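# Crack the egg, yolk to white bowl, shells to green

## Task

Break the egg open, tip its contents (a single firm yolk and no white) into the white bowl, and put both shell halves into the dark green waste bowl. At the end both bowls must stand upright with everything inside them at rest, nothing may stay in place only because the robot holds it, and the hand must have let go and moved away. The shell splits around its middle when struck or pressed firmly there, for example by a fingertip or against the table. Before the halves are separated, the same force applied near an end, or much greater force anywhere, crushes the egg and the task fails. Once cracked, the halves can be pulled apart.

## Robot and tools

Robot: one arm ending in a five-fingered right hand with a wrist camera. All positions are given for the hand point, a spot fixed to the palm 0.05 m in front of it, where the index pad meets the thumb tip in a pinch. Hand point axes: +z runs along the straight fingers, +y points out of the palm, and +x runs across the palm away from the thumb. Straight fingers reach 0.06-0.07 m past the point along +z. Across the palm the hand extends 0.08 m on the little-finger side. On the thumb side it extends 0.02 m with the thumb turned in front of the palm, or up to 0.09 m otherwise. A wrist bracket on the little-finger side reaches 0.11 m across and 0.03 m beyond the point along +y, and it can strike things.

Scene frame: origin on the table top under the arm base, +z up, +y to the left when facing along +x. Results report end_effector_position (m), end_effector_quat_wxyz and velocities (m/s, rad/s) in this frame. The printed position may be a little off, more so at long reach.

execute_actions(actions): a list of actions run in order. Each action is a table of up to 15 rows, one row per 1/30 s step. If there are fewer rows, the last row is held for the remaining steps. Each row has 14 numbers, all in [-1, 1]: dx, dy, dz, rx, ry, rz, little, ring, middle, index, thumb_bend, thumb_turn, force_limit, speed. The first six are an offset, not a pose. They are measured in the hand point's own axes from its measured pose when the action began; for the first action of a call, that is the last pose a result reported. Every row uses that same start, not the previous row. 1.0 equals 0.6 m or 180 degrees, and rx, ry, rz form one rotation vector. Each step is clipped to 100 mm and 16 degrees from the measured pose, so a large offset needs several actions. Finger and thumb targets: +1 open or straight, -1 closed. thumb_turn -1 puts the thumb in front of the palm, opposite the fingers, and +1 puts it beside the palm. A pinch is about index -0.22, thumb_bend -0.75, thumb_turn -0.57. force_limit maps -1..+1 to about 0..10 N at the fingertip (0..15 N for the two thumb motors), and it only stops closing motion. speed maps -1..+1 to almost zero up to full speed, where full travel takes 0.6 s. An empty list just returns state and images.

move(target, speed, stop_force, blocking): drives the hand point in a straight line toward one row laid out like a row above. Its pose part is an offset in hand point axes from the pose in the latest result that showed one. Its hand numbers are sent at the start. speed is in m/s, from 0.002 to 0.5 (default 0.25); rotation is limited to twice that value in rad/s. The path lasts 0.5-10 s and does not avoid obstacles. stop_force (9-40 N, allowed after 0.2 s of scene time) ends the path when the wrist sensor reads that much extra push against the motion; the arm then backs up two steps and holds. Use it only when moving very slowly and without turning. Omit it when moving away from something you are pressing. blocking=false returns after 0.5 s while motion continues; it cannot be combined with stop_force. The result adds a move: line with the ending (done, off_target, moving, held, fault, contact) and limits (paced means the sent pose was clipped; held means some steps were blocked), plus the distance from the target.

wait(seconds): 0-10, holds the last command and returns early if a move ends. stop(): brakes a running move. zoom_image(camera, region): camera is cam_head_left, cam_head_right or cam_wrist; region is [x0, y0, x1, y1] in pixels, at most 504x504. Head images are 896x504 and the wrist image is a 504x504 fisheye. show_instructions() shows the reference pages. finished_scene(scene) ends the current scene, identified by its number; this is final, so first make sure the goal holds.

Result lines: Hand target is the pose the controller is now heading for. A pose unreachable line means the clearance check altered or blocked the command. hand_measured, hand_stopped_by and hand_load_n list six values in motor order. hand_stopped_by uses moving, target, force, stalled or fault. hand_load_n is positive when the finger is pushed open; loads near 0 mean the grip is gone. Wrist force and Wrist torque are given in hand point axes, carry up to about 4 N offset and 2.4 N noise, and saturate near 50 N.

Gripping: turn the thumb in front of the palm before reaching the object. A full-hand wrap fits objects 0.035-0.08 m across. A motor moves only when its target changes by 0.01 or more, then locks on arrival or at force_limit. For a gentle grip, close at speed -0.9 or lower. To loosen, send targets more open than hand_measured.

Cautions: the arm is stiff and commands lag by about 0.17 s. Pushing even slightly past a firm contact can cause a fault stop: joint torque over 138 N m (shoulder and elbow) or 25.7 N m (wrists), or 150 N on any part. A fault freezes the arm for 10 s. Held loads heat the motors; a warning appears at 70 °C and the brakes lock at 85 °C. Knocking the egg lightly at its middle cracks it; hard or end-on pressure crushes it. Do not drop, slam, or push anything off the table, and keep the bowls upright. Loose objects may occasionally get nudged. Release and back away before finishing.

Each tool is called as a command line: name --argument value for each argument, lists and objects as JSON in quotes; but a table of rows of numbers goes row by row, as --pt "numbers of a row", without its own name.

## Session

execute_actions --actions '[]'

Scene clock: 0.00 s.
end_effector_position=(+0.1783, +0.0942, +0.2302) hand_measured=(+1.000, +1.000, +1.000, +1.000, +1.000, +1.000) hand_load_n=(+0.0, +0.0, +0.0, +0.0, +0.0, +0.0) hand_stopped_by=(target, target, target, target, target, target) hand_force_limit=0.00 hand_speed=-0.80 end_effector_quat_wxyz=(-0.025, +0.844, -0.394, +0.363) end_effector_velocity=(-0.000, -0.000, -0.000) end_effector_angular_velocity=(-0.001, +0.001, +0.001)
Joint positions: [ 0.931 -0.766  2.186  0.485  2.816 -2.847]
Joint velocities: [ 0.     0.     0.001  0.    -0.001 -0.   ]
Wrist force (N, on the end effector, along its own x y z axes, offset not removed): no reading
Wrist torque (N m, same axes, about the end effector's origin, offset not removed): no reading
Hand target: +0.178, +0.094, +0.230; -0.025, +0.844, -0.394, +0.363
camera_calibration (this result's frames):
cam_wrist: T_world_to_cam=[[-0.684477, -0.594931, -0.421365, 0.281631], [-0.635022, 0.770443, -0.0562513, 0.0536845], [0.358103, 0.229074, -0.905145, 0.247869], [0, 0, 0, 1]] pos_world=[0.138098, 0.06941, 0.346047]

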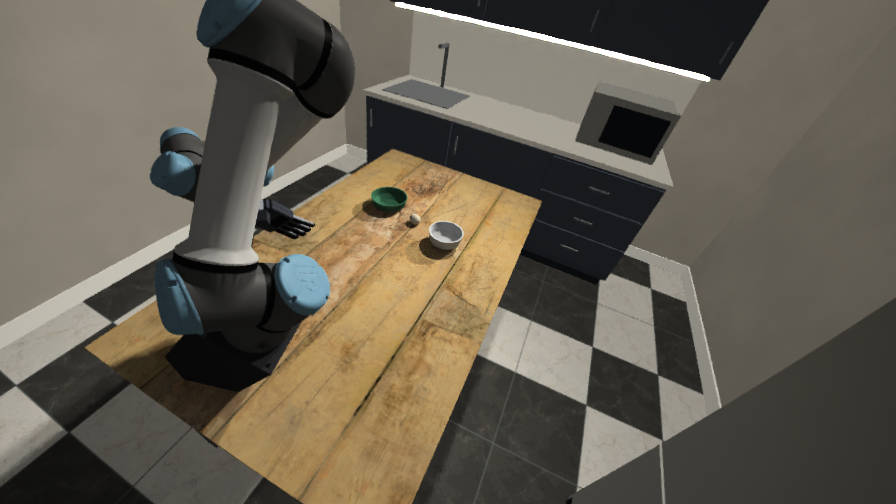

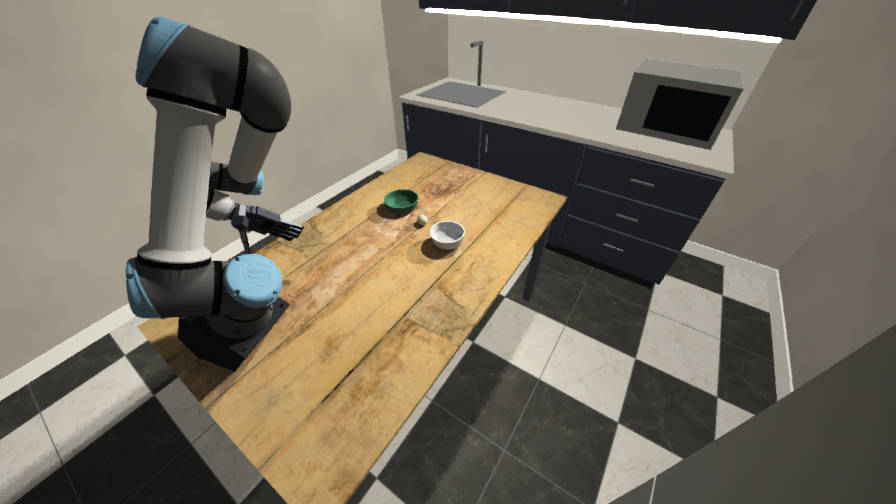

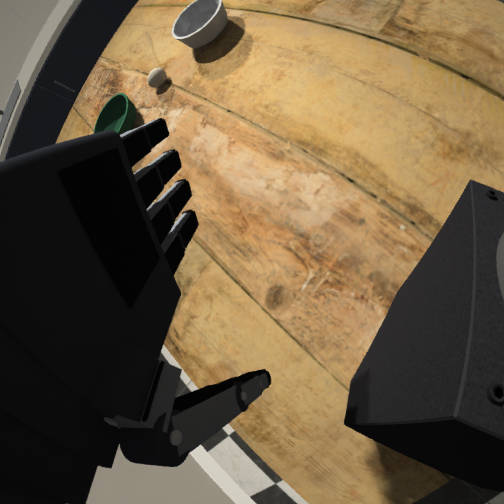

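execute_actions --actions '[]'

Scene clock: 27.37 s.
end_effector_position=(+0.1783, +0.0942, +0.2302) hand_measured=(+1.000, +1.000, +1.000, +1.000, +1.000, +1.000) hand_load_n=(+0.0, +0.0, +0.0, +0.0, +0.0, +0.0) hand_stopped_by=(target, target, target, target, target, target) hand_force_limit=0.00 hand_speed=-0.80 end_effector_quat_wxyz=(-0.025, +0.844, -0.394, +0.363) end_effector_velocity=(+0.000, -0.001, -0.000) end_effector_angular_velocity=(-0.001, +0.001, -0.001)
Joint positions: [ 0.931 -0.766  2.186  0.485  2.816 -2.847]
Joint velocities: [-0.002  0.     0.001 -0.001  0.001 -0.   ]
Wrist force (N, on the end effector, along its own x y z axes, offset not removed): [-2.4 -2.7 1.9]
Wrist torque (N m, same axes, about the end effector's origin, offset not removed): [-0.39 0.22 -0.38]
Hand target: +0.178, +0.094, +0.230; -0.025, +0.844, -0.394, +0.363
camera_calibration (this result's frames):
cam_wrist: T_world_to_cam=[[-0.684477, -0.594931, -0.421365, 0.281631], [-0.635022, 0.770443, -0.0562511, 0.0536844], [0.358103, 0.229074, -0.905145, 0.247869], [0, 0, 0, 1]] pos_world=[0.138098, 0.06941, 0.346047]

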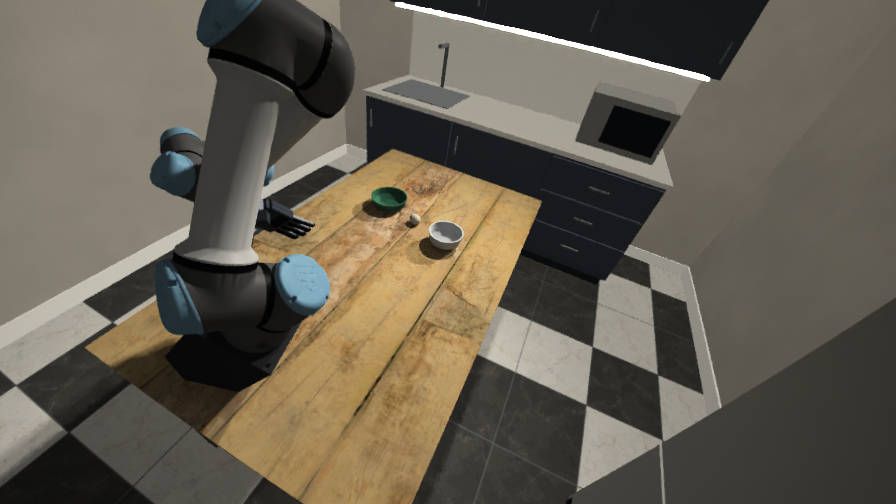

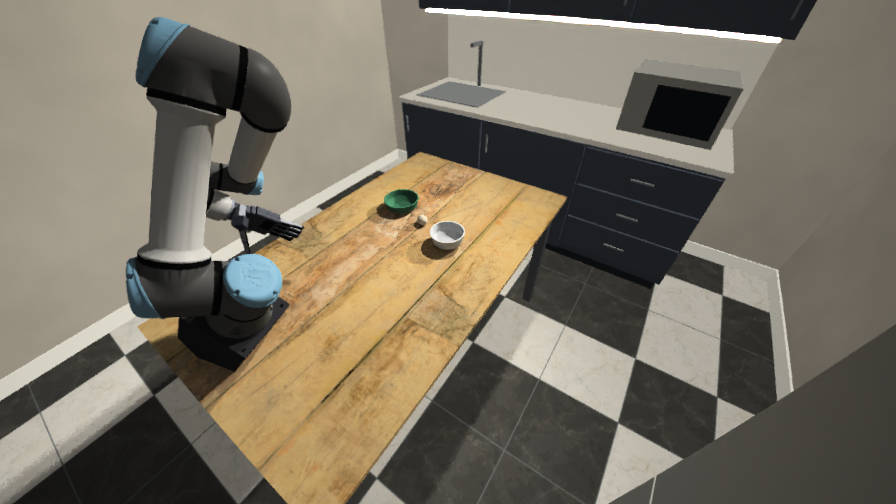

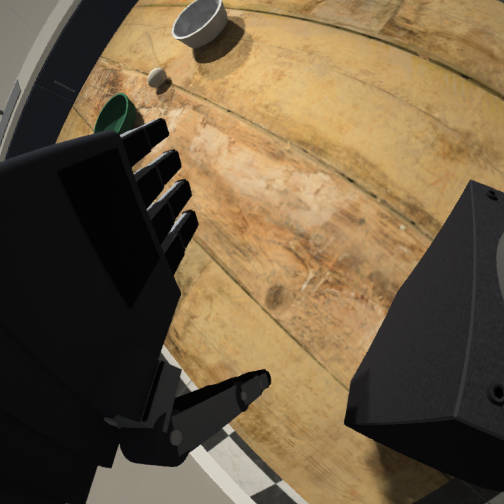

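move --target '[0.385,-0.243,0.598,0.116,-0.115,0.181,0.3,0.3,0.3,0.3,1,-1,-0.4,0.5]' --speed 0.3

zoom_image --camera "cam_head_left" --region '[340,170,500,270]'

Scene clock: 55.63 s.
end_effector_position=(+0.5972, -0.0496, +0.1505) hand_measured=(+0.300, +0.300, +0.300, +0.300, +1.000, -1.000) hand_load_n=(+0.0, +0.0, +0.0, +0.0, +0.0, +0.0) hand_stopped_by=(target, target, target, target, target, target) hand_force_limit=-0.40 hand_speed=0.50 end_effector_quat_wxyz=(-0.344, +0.733, -0.531, +0.250) end_effector_velocity=(+0.002, -0.000, -0.001) end_effector_angular_velocity=(+0.005, +0.001, +0.002)
Joint positions: [-0.323 -1.311  1.856 -0.014  1.508 -4.016]
Joint velocities: [-0.003  0.006 -0.008  0.005 -0.006  0.001]
Wrist force (N, on the end effector, along its own x y z axes, offset not removed): [-3.3 -1.5 0.9]
Wrist torque (N m, same axes, about the end effector's origin, offset not removed): [-0.21 0.54 -0.23]
Hand target: +0.598, -0.050, +0.150; -0.344, +0.733, -0.531, +0.250
Off the commanded pose: 0.001 m, 0 deg.
move: done; limits=paced
camera_calibration (this result's frames):
cam_wrist: T_world_to_cam=[[-0.627317, -0.0643122, -0.776104, 0.494749], [-0.59721, 0.679339, 0.426425, 0.326372], [0.499814, 0.731001, -0.464569, -0.0674348], [0, 0, 0, 1]] pos_world=[0.538981, -0.140604, 0.213475]

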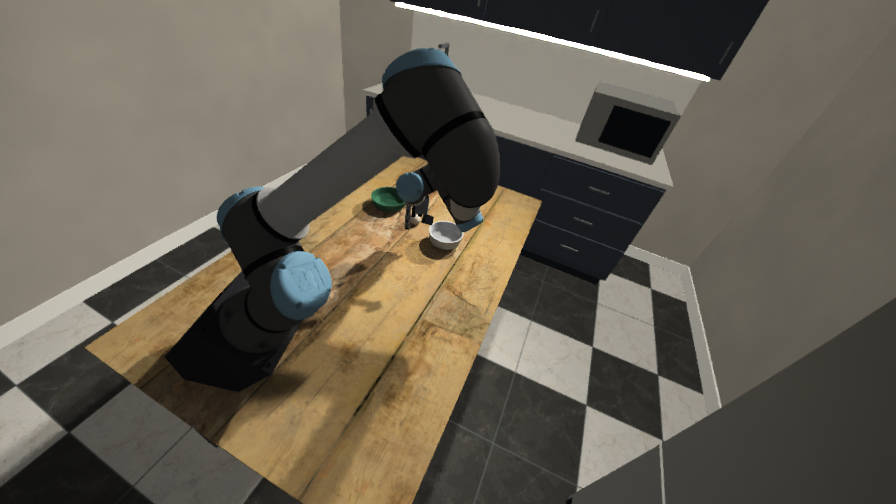

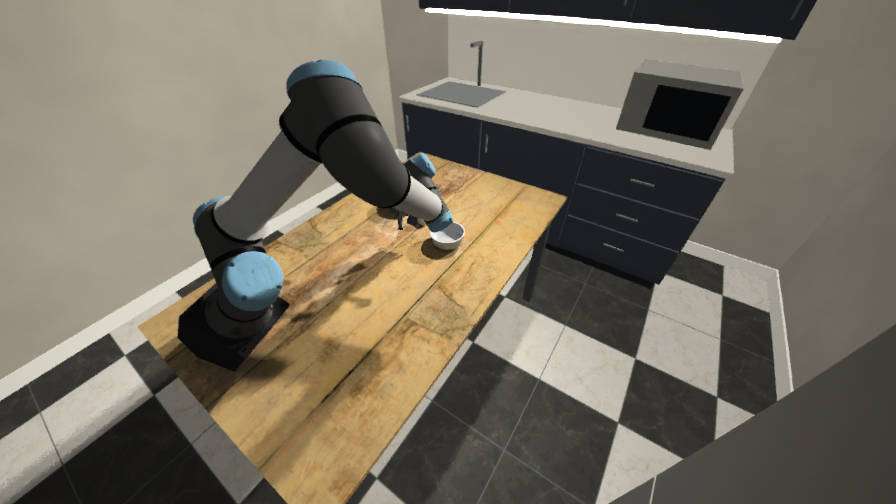

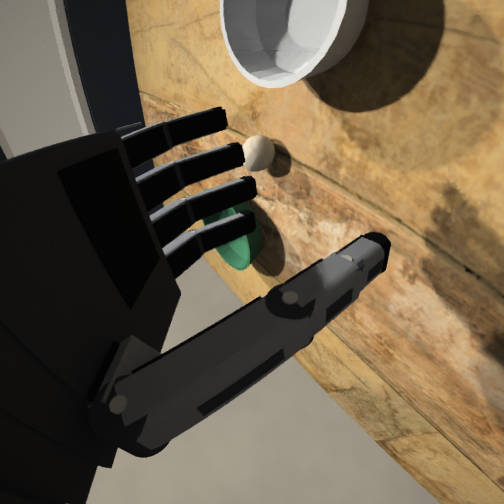

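Region (340, 170, 500, 270) of cam_head_left's 896x504 image, scaled by 3.150, with more detail than that image has; it fills the top 315 rows of this view, and the rest is white.

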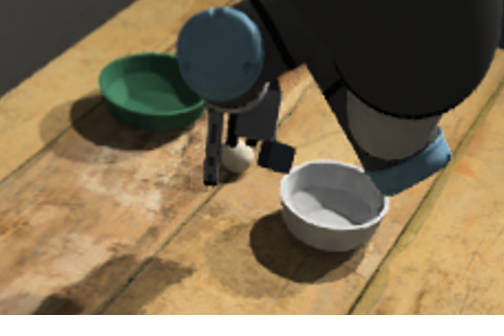

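zoom_image --camera "cam_wrist" --region '[180,80,340,240]'

Region (180, 80, 340, 240) of cam_wrist's 504x504 image, scaled by 3.150, with more detail than that image has.

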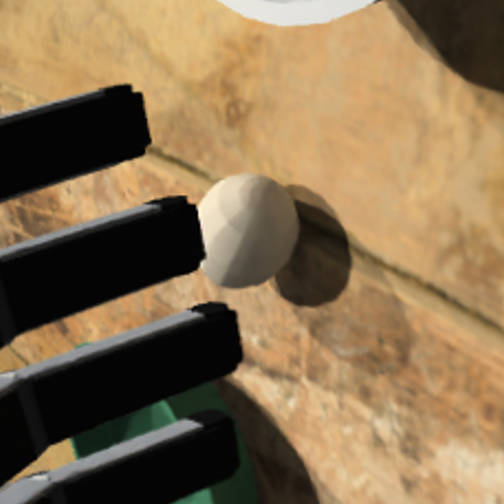

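move --target '[0.069,-0.057,0.155,0,-0.101,-0.077,0.3,0.3,0.3,0.3,1,-1,-0.4,0.5]' --speed 0.2

Scene clock: 92.23 s.
end_effector_position=(+0.6987, -0.0601, +0.1173) hand_measured=(+0.300, +0.300, +0.300, +0.300, +1.000, -1.000) hand_load_n=(+0.0, +0.0, +0.0, +0.0, +0.0, +0.0) hand_stopped_by=(target, target, target, target, target, target) hand_force_limit=-0.40 hand_speed=0.50 end_effector_quat_wxyz=(-0.390, +0.821, -0.379, +0.172) end_effector_velocity=(+0.003, -0.000, -0.001) end_effector_angular_velocity=(+0.001, +0.004, +0.012)
Joint positions: [-0.361 -0.964  1.281  0.491  1.314 -4.327]
Joint velocities: [ 0.001  0.014 -0.025  0.022 -0.001 -0.007]
Wrist force (N, on the end effector, along its own x y z axes, offset not removed): [-4.4 -0.6 1.7]
Wrist torque (N m, same axes, about the end effector's origin, offset not removed): [-0.14 0.60 -0.12]
Hand target: +0.699, -0.060, +0.117; -0.390, +0.822, -0.378, +0.171
Off the commanded pose: 0.000 m, 0 deg.
move: done
camera_calibration (this result's frames):
cam_wrist: T_world_to_cam=[[-0.559767, -0.29118, -0.775806, 0.471172], [-0.810063, 0.389466, 0.438308, 0.5381], [0.174523, 0.873803, -0.453884, 0.108704], [0, 0, 0, 1]] pos_world=[0.68067, -0.167361, 0.179023]

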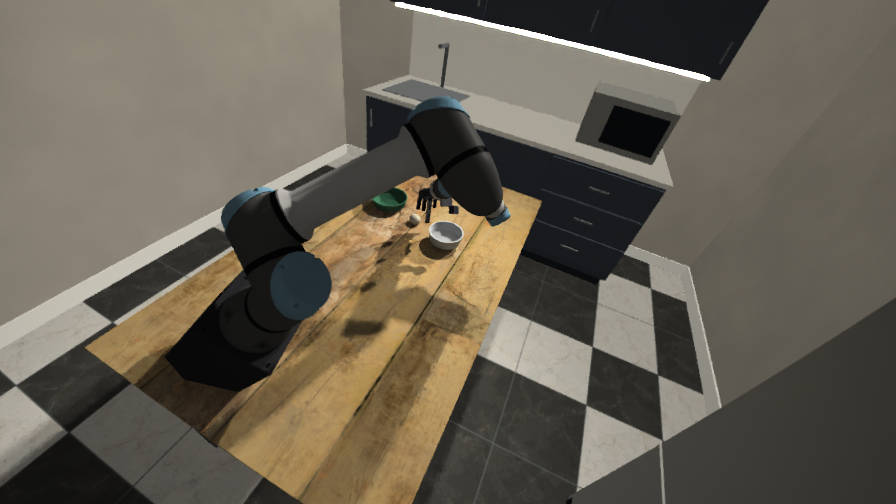

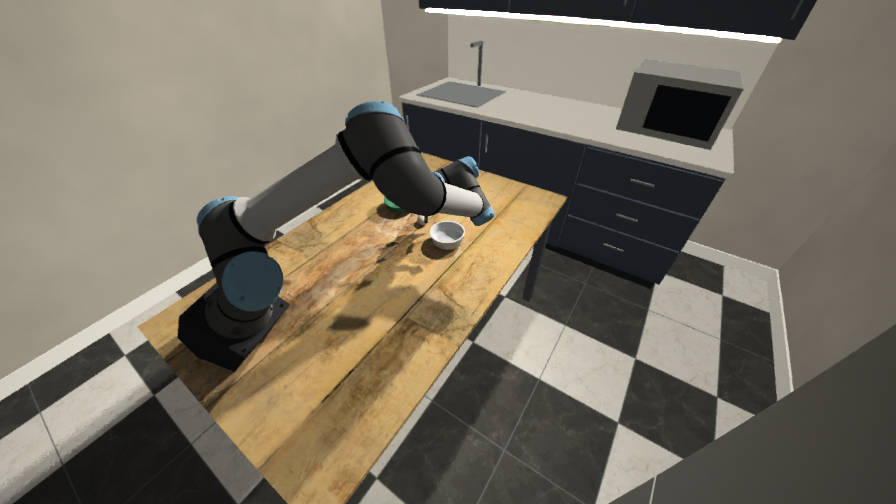

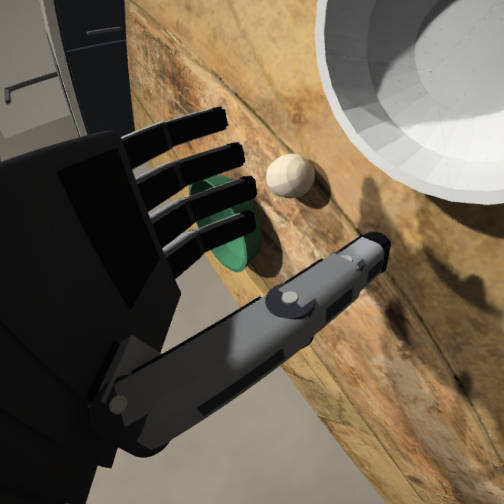

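zoom_image --camera "cam_wrist" --region '[230,120,350,240]'

Region (230, 120, 350, 240) of cam_wrist's 504x504 image, scaled by 4.200, with more detail than that image has.

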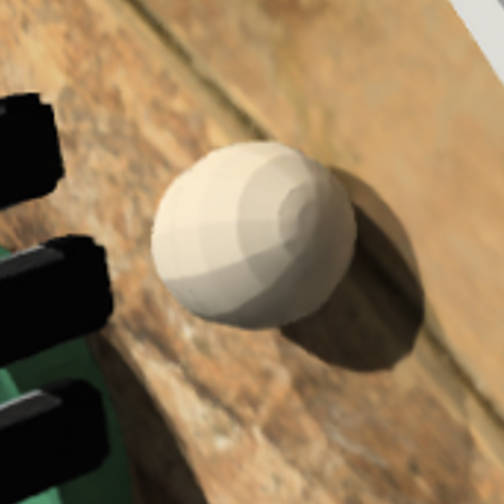

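move --target '[0.027,-0.058,0.122,0,0.316,0.24,0.3,0.3,0.3,0.3,1,-1,-0.4,0.5]' --speed 0.2

Scene clock: 140.07 s.
end_effector_position=(+0.7682, -0.0208, +0.0975) hand_measured=(+0.300, +0.300, +0.300, +0.300, +1.000, -1.000) hand_load_n=(+0.0, +0.0, +0.0, +0.0, +0.0, +0.0) hand_stopped_by=(target, target, target, target, target, target) hand_force_limit=-0.40 hand_speed=0.50 end_effector_quat_wxyz=(+0.201, -0.454, +0.779, -0.383) end_effector_velocity=(-0.000, +0.001, -0.001) end_effector_angular_velocity=(-0.002, +0.004, -0.011)
Joint positions: [-0.063 -0.854  1.435 -0.436  2.304 -3.53 ]
Joint velocities: [ 0.003  0.006 -0.005 -0.003  0.015  0.003]
Wrist force (N, on the end effector, along its own x y z axes, offset not removed): [-2.6 2.4 1.9]
Wrist torque (N m, same axes, about the end effector's origin, offset not removed): [0.30 0.48 -0.24]
Hand target: +0.768, -0.021, +0.097; +0.201, -0.453, +0.779, -0.383
Off the commanded pose: 0.000 m, 0 deg.
move: done
camera_calibration (this result's frames):
cam_wrist: T_world_to_cam=[[-0.464985, 0.398945, -0.790337, 0.449079], [0.114394, 0.912305, 0.393209, -0.107107], [0.877897, 0.0924266, -0.469845, -0.5018], [0, 0, 0, 1]] pos_world=[0.661596, -0.0350637, 0.16127]

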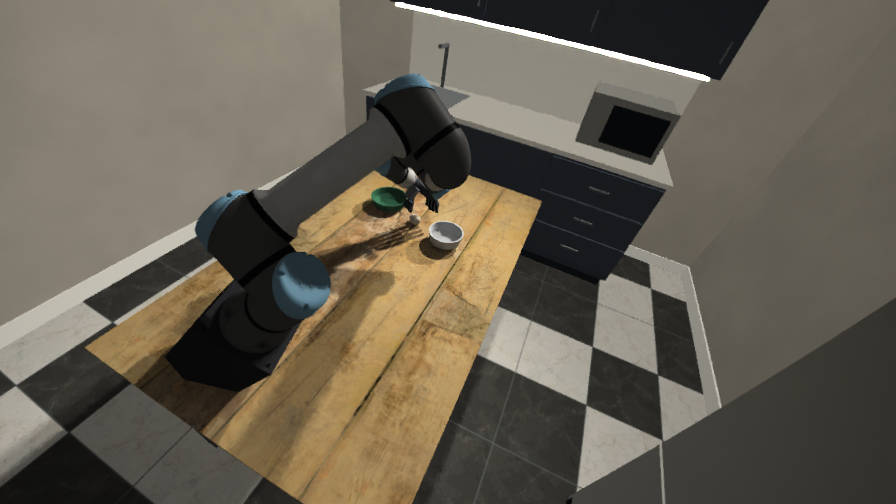

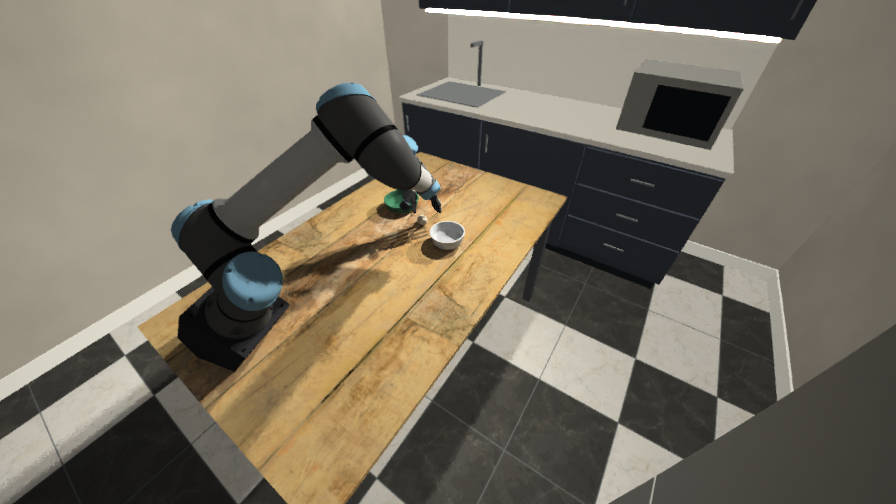

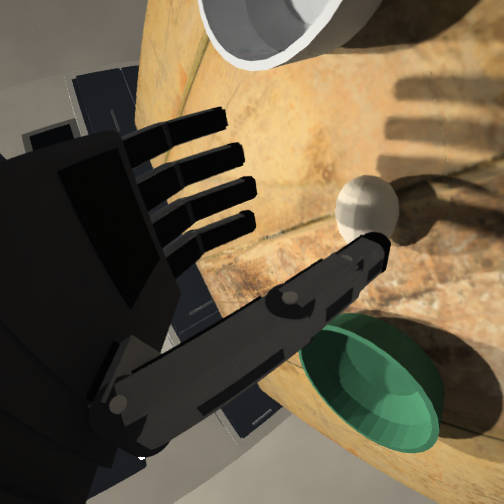

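move --target '[0,0.053,0.04,0,0,0,0.3,0.3,0.3,0.3,1,-1,-0.4,0.5]' --speed 0.08

Scene clock: 151.13 s.
end_effector_position=(+0.7665, -0.0213, +0.0581) hand_measured=(+0.300, +0.300, +0.300, +0.300, +1.000, -1.000) hand_load_n=(+0.0, +0.0, +0.0, +0.0, +0.0, +0.0) hand_stopped_by=(target, target, target, target, target, target) hand_force_limit=-0.40 hand_speed=0.50 end_effector_quat_wxyz=(+0.201, -0.454, +0.779, -0.383) end_effector_velocity=(-0.001, -0.001, -0.004) end_effector_angular_velocity=(-0.000, +0.003, -0.001)
Joint positions: [-0.105 -0.814  1.452 -0.498  2.263 -3.538]
Joint velocities: [-0.004  0.004  0.001 -0.003 -0.002 -0.   ]
Wrist force (N, on the end effector, along its own x y z axes, offset not removed): [0.9 -0.7 1.9]
Wrist torque (N m, same axes, about the end effector's origin, offset not removed): [-0.13 -0.48 0.16]
Hand target: +0.767, -0.021, +0.058; +0.201, -0.454, +0.779, -0.383
Off the commanded pose: 0.000 m, 0 deg.
move: done
camera_calibration (this result's frames):
cam_wrist: T_world_to_cam=[[-0.465, 0.39903, -0.790284, 0.417342], [0.114433, 0.912266, 0.393289, -0.0909534], [0.877884, 0.0924448, -0.469866, -0.518776], [0, 0, 0, 1]] pos_world=[0.659897, -0.0356001, 0.121834]

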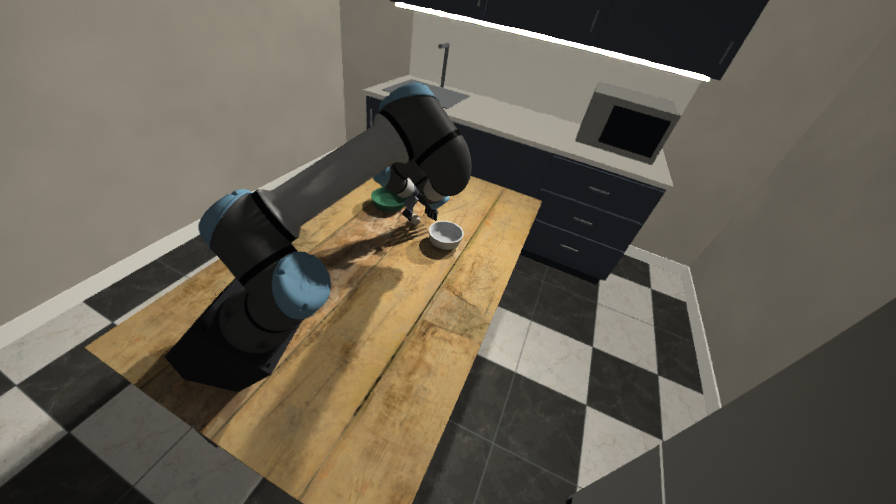

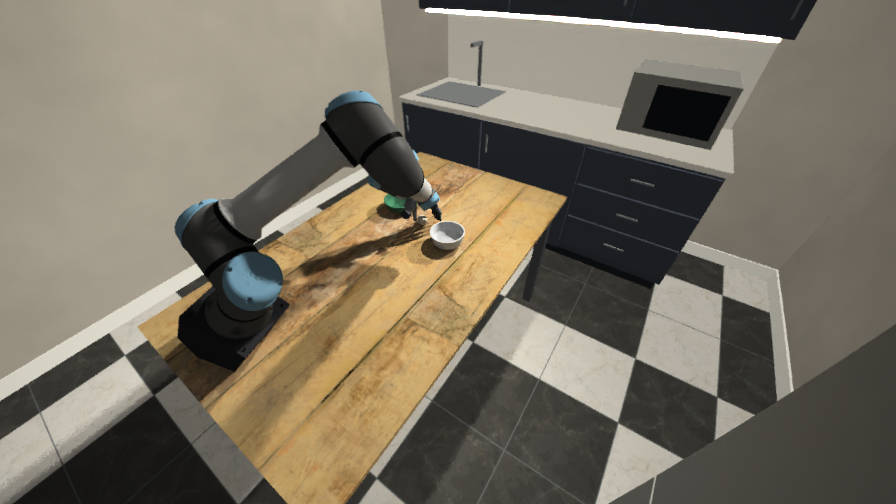

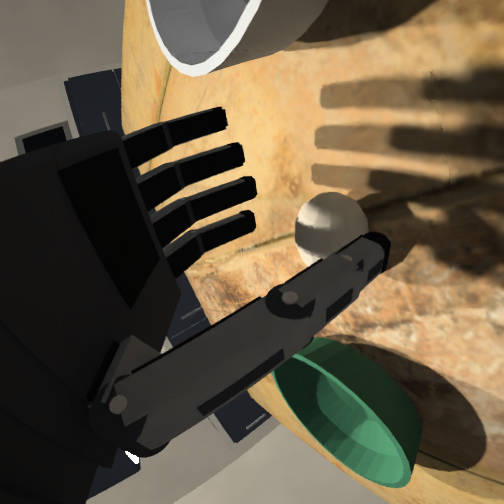

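move --target '[-0.022,0.034,0.026,0,0,0,0.3,0.3,0.3,0.3,1,-1,-0.4,0.5]' --speed 0.04

Scene clock: 162.57 s.
end_effector_position=(+0.7722, -0.0105, +0.0322) hand_measured=(+0.300, +0.300, +0.300, +0.300, +1.000, -1.000) hand_load_n=(+0.0, +0.0, +0.0, +0.0, +0.0, +0.0) hand_stopped_by=(target, target, target, target, target, target) hand_force_limit=-0.40 hand_speed=0.50 end_effector_quat_wxyz=(+0.201, -0.454, +0.779, -0.383) end_effector_velocity=(-0.000, +0.001, -0.003) end_effector_angular_velocity=(-0.001, +0.002, -0.001)
Joint positions: [-0.115 -0.759  1.426 -0.528  2.252 -3.539]
Joint velocities: [-0.002  0.005 -0.002 -0.002  0.    -0.   ]
Wrist force (N, on the end effector, along its own x y z axes, offset not removed): [1.0 -4.0 -0.3]
Wrist torque (N m, same axes, about the end effector's origin, offset not removed): [-0.57 -0.22 -0.06]
Hand target: +0.772, -0.010, +0.032; +0.201, -0.454, +0.779, -0.383
Off the commanded pose: 0.000 m, 0 deg.
move: done
camera_calibration (this result's frames):
cam_wrist: T_world_to_cam=[[-0.464997, 0.399052, -0.790276, 0.395257], [0.114434, 0.912255, 0.393313, -0.0913284], [0.877885, 0.0924549, -0.469861, -0.536874], [0, 0, 0, 1]] pos_world=[0.665558, -0.0247766, 0.0960265]

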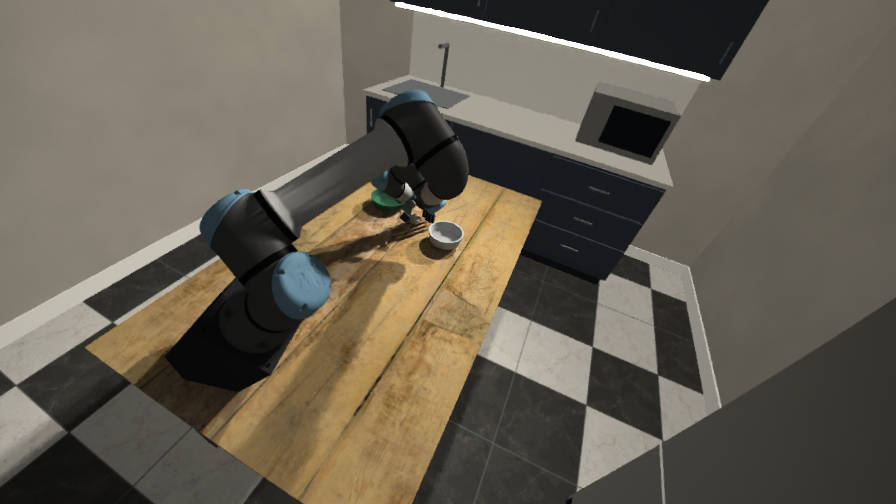

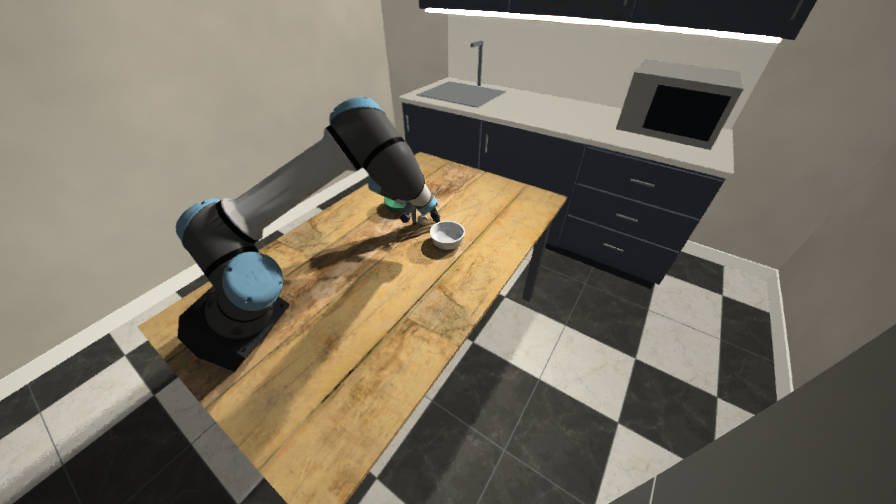

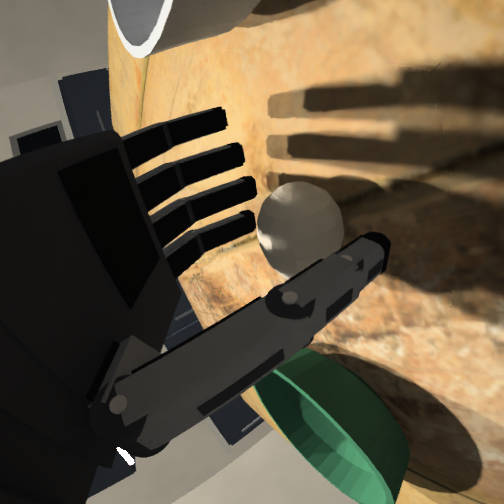

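Close.

execute_actions --actions '[[[0,0,0,0,0,0,0.3,0.3,-1,-1,-1,-1,-0.4,-0.9]],[[0,0,0,0,0,0,0.3,0.3,-1,-1,-1,-1,-0.4,-0.9]],[[0,0,0,0,0,0,0.3,0.3,-1,-1,-1,-1,-0.4,-0.9]],[[0,0,0,0,0,0,0.3,0.3,-1,-1,-1,-1,-0.4,-0.9]],[[0,0,0,0,0,0,0.3,0.3,-1,-1,-1,-1,-0.4,-0.9]],[[0,0,0,0,0,0,0.3,0.3,-1,-1,-1,-1,-0.4,-0.9]],[[0,0,0,0,0,0,0.3,0.3,-1,-1,-1,-1,-0.4,-0.9]],[[0,0,0,0,0,0,0.3,0.3,-1,-1,-1,-1,-0.4,-0.9]],[[0,0,0,0,0,0,0.3,0.3,-1,-1,-1,-1,-0.4,-0.9]],[[0,0,0,0,0,0,0.3,0.3,-1,-1,-1,-1,-0.4,-0.9]]]'

Scene clock: 177.73 s.
end_effector_position=(+0.7722, -0.0105, +0.0322) hand_measured=(+0.300, +0.300, -0.110, -0.142, +0.736, -1.000) hand_load_n=(+0.0, +0.0, +2.5, +3.0, +6.0, +0.5) hand_stopped_by=(target, target, force, force, force, target) hand_force_limit=-0.40 hand_speed=-0.90 end_effector_quat_wxyz=(+0.201, -0.454, +0.779, -0.383) end_effector_velocity=(+0.001, -0.000, +0.001) end_effector_angular_velocity=(+0.000, -0.002, -0.000)
Joint positions: [-0.116 -0.759  1.426 -0.528  2.252 -3.54 ]
Joint velocities: [ 0.    -0.    -0.    -0.001 -0.001 -0.   ]
Wrist force (N, on the end effector, along its own x y z axes, offset not removed): [1.6 0.6 3.1]
Wrist torque (N m, same axes, about the end effector's origin, offset not removed): [-0.03 -0.34 0.09]
Hand target: +0.772, -0.011, +0.032; +0.201, -0.454, +0.779, -0.383
Off the commanded pose: 0.000 m, 0 deg.
camera_calibration (this result's frames):
cam_wrist: T_world_to_cam=[[-0.465039, 0.39904, -0.790257, 0.395243], [0.114426, 0.912258, 0.393309, -0.0912673], [0.877864, 0.0924778, -0.469896, -0.536886], [0, 0, 0, 1]] pos_world=[0.66556, -0.0248082, 0.0959593]

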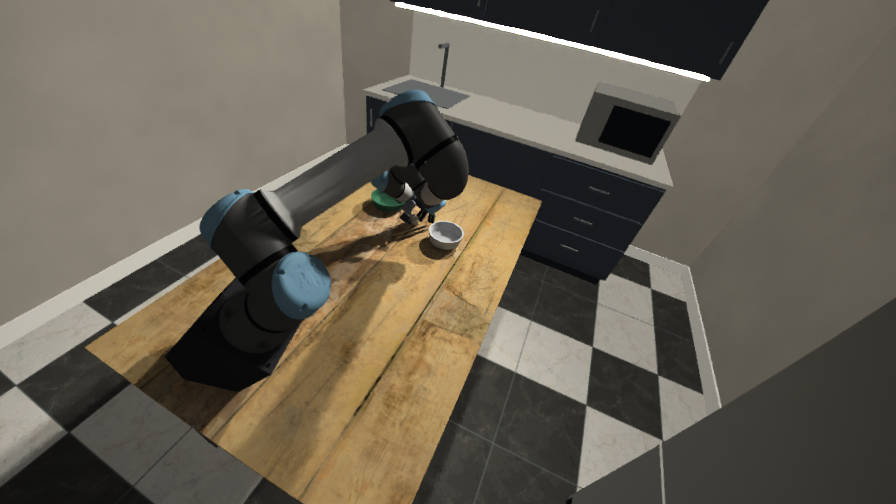

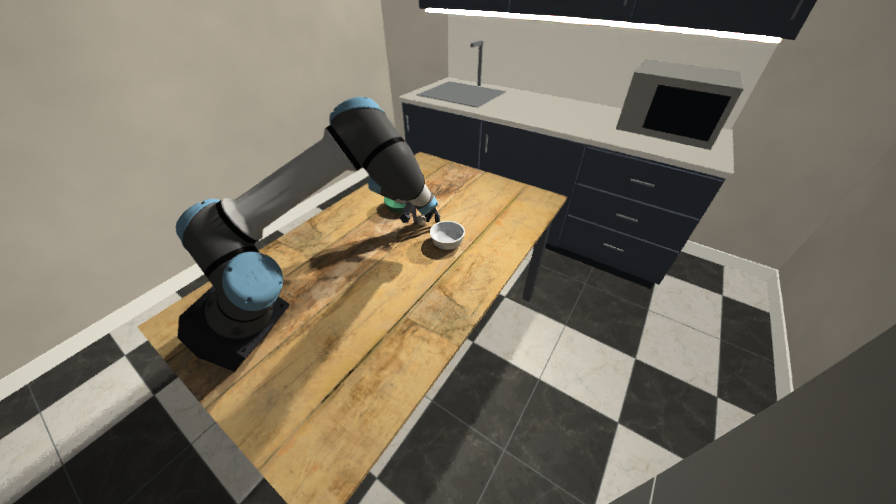

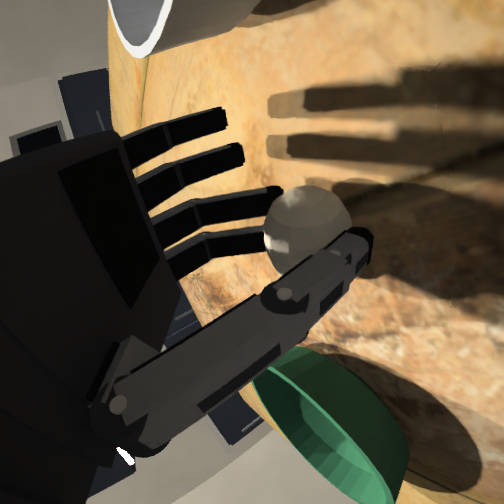

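execute_actions --actions '[[[0,0,0,0,0,0,0.3,0.3,-0.98,-0.98,-0.98,-1,0.4,-0.9]],[[0,0,0,0,0,0,0.3,0.3,-0.98,-0.98,-0.98,-1,0.4,-0.9]],[[0,0,0,0,0,0,0.3,0.3,-0.98,-0.98,-0.98,-1,0.4,-0.9]],[[0,-0.06,-0.045,0,0,0,0.3,0.3,-0.98,-0.98,-0.98,-1,0.4,-0.9]],[[0,-0.06,-0.045,0,0,0,0.3,0.3,-0.98,-0.98,-0.98,-1,0.4,-0.9]]]'

move --target '[0.145,0.007,-0.16,0,0,0,0.3,0.3,-0.98,-0.98,-0.98,-1,0.4,-0.9]' --speed 0.15

Scene clock: 197.27 s.
end_effector_position=(+0.7763, -0.0095, +0.1194) hand_measured=(+0.300, +0.300, -0.146, -0.184, +0.744, -1.000) hand_load_n=(+0.0, +0.0, +7.0, +8.0, +16.5, +0.5) hand_stopped_by=(target, target, force, force, force, target) hand_force_limit=0.40 hand_speed=-0.90 end_effector_quat_wxyz=(+0.202, -0.454, +0.779, -0.383) end_effector_velocity=(-0.000, -0.000, +0.010) end_effector_angular_velocity=(+0.001, +0.004, -0.002)
Joint positions: [-0.025 -0.847  1.388 -0.391  2.341 -3.523]
Joint velocities: [ 0.01  -0.008 -0.009  0.022  0.013  0.004]
Wrist force (N, on the end effector, along its own x y z axes, offset not removed): [-1.7 4.1 1.1]
Wrist torque (N m, same axes, about the end effector's origin, offset not removed): [0.55 0.28 -0.11]
Hand target: +0.776, -0.009, +0.121; +0.201, -0.454, +0.779, -0.383
Off the commanded pose: 0.001 m, 0 deg.
camera_calibration (this result's frames):
cam_wrist: T_world_to_cam=[[-0.464558, 0.398685, -0.790719, 0.465352], [0.114182, 0.912434, 0.392971, -0.126754], [0.878151, 0.0922723, -0.469401, -0.499846], [0, 0, 0, 1]] pos_world=[0.669597, -0.0237525, 0.183145]

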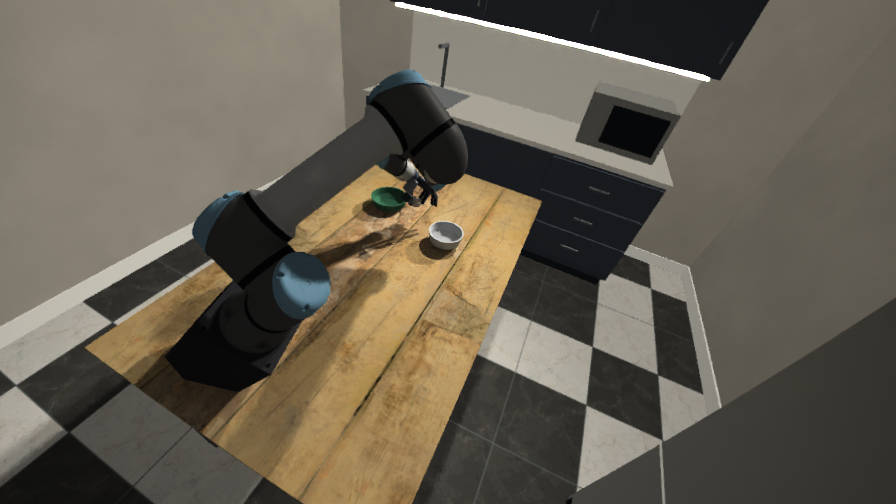

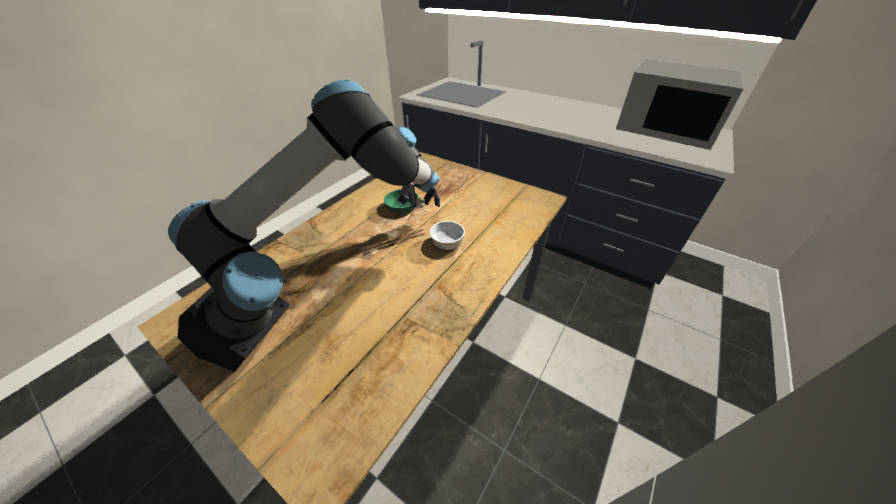

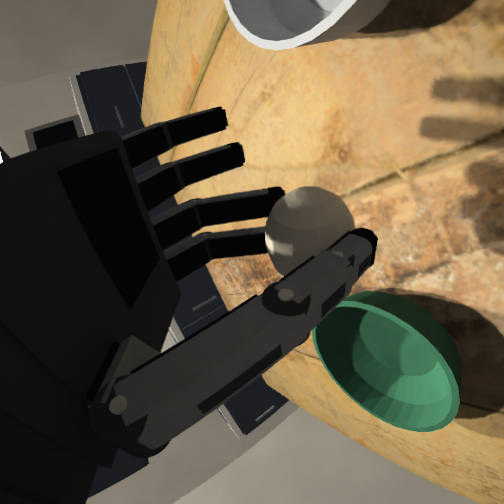

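Scene clock: 198.73 s.
end_effector_position=(+0.6665, -0.0435, +0.1788) hand_measured=(+0.300, +0.300, -0.146, -0.184, +0.744, -1.000) hand_load_n=(+0.0, +0.0, +7.0, +7.5, +16.5, +0.5) hand_stopped_by=(target, target, force, force, force, target) hand_force_limit=0.40 hand_speed=-0.90 end_effector_quat_wxyz=(+0.201, -0.454, +0.779, -0.383) end_effector_velocity=(-0.002, -0.002, +0.001) end_effector_angular_velocity=(-0.001, -0.000, -0.002)
Joint positions: [-0.009 -1.141  1.746 -0.453  2.357 -3.519]
Joint velocities: [-0.001 -0.006  0.006 -0.001  0.001 -0.001]
Wrist force (N, on the end effector, along its own x y z axes, offset not removed): [-0.1 -1.1 3.1]
Wrist torque (N m, same axes, about the end effector's origin, offset not removed): [-0.19 -0.11 -0.18]
Hand target: +0.666, -0.044, +0.179; +0.202, -0.454, +0.779, -0.383
Off the commanded pose: 0.000 m, 0 deg.
move: done
camera_calibration (this result's frames):
cam_wrist: T_world_to_cam=[[-0.464637, 0.398686, -0.790672, 0.474932], [0.114281, 0.91244, 0.392929, -0.106628], [0.878096, 0.0922104, -0.469515, -0.372364], [0, 0, 0, 1]] pos_world=[0.559828, -0.0577214, 0.242582]

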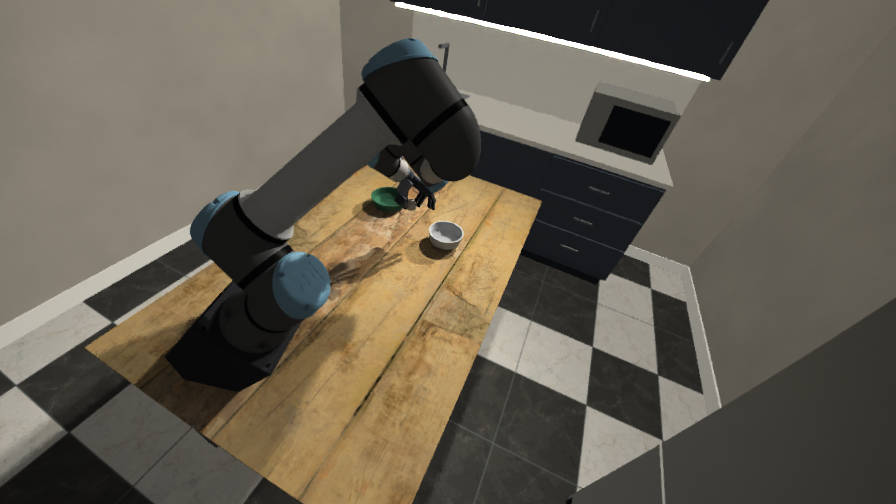

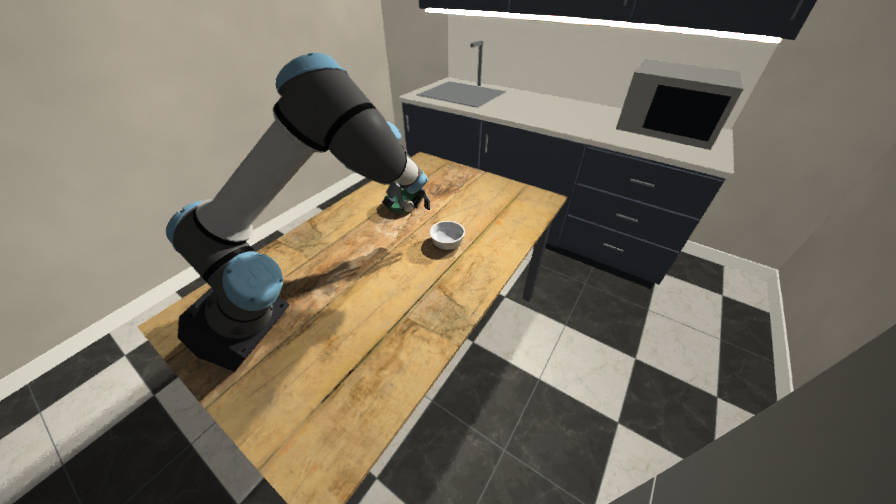

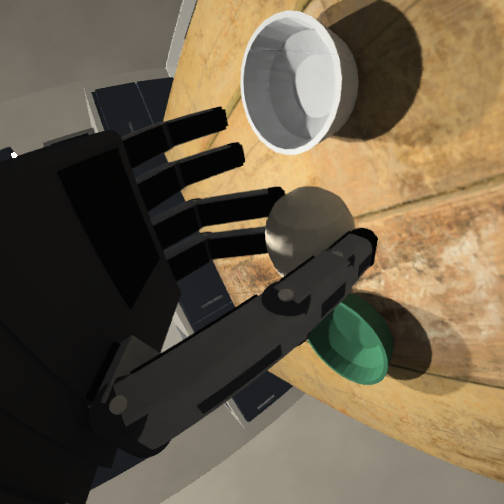

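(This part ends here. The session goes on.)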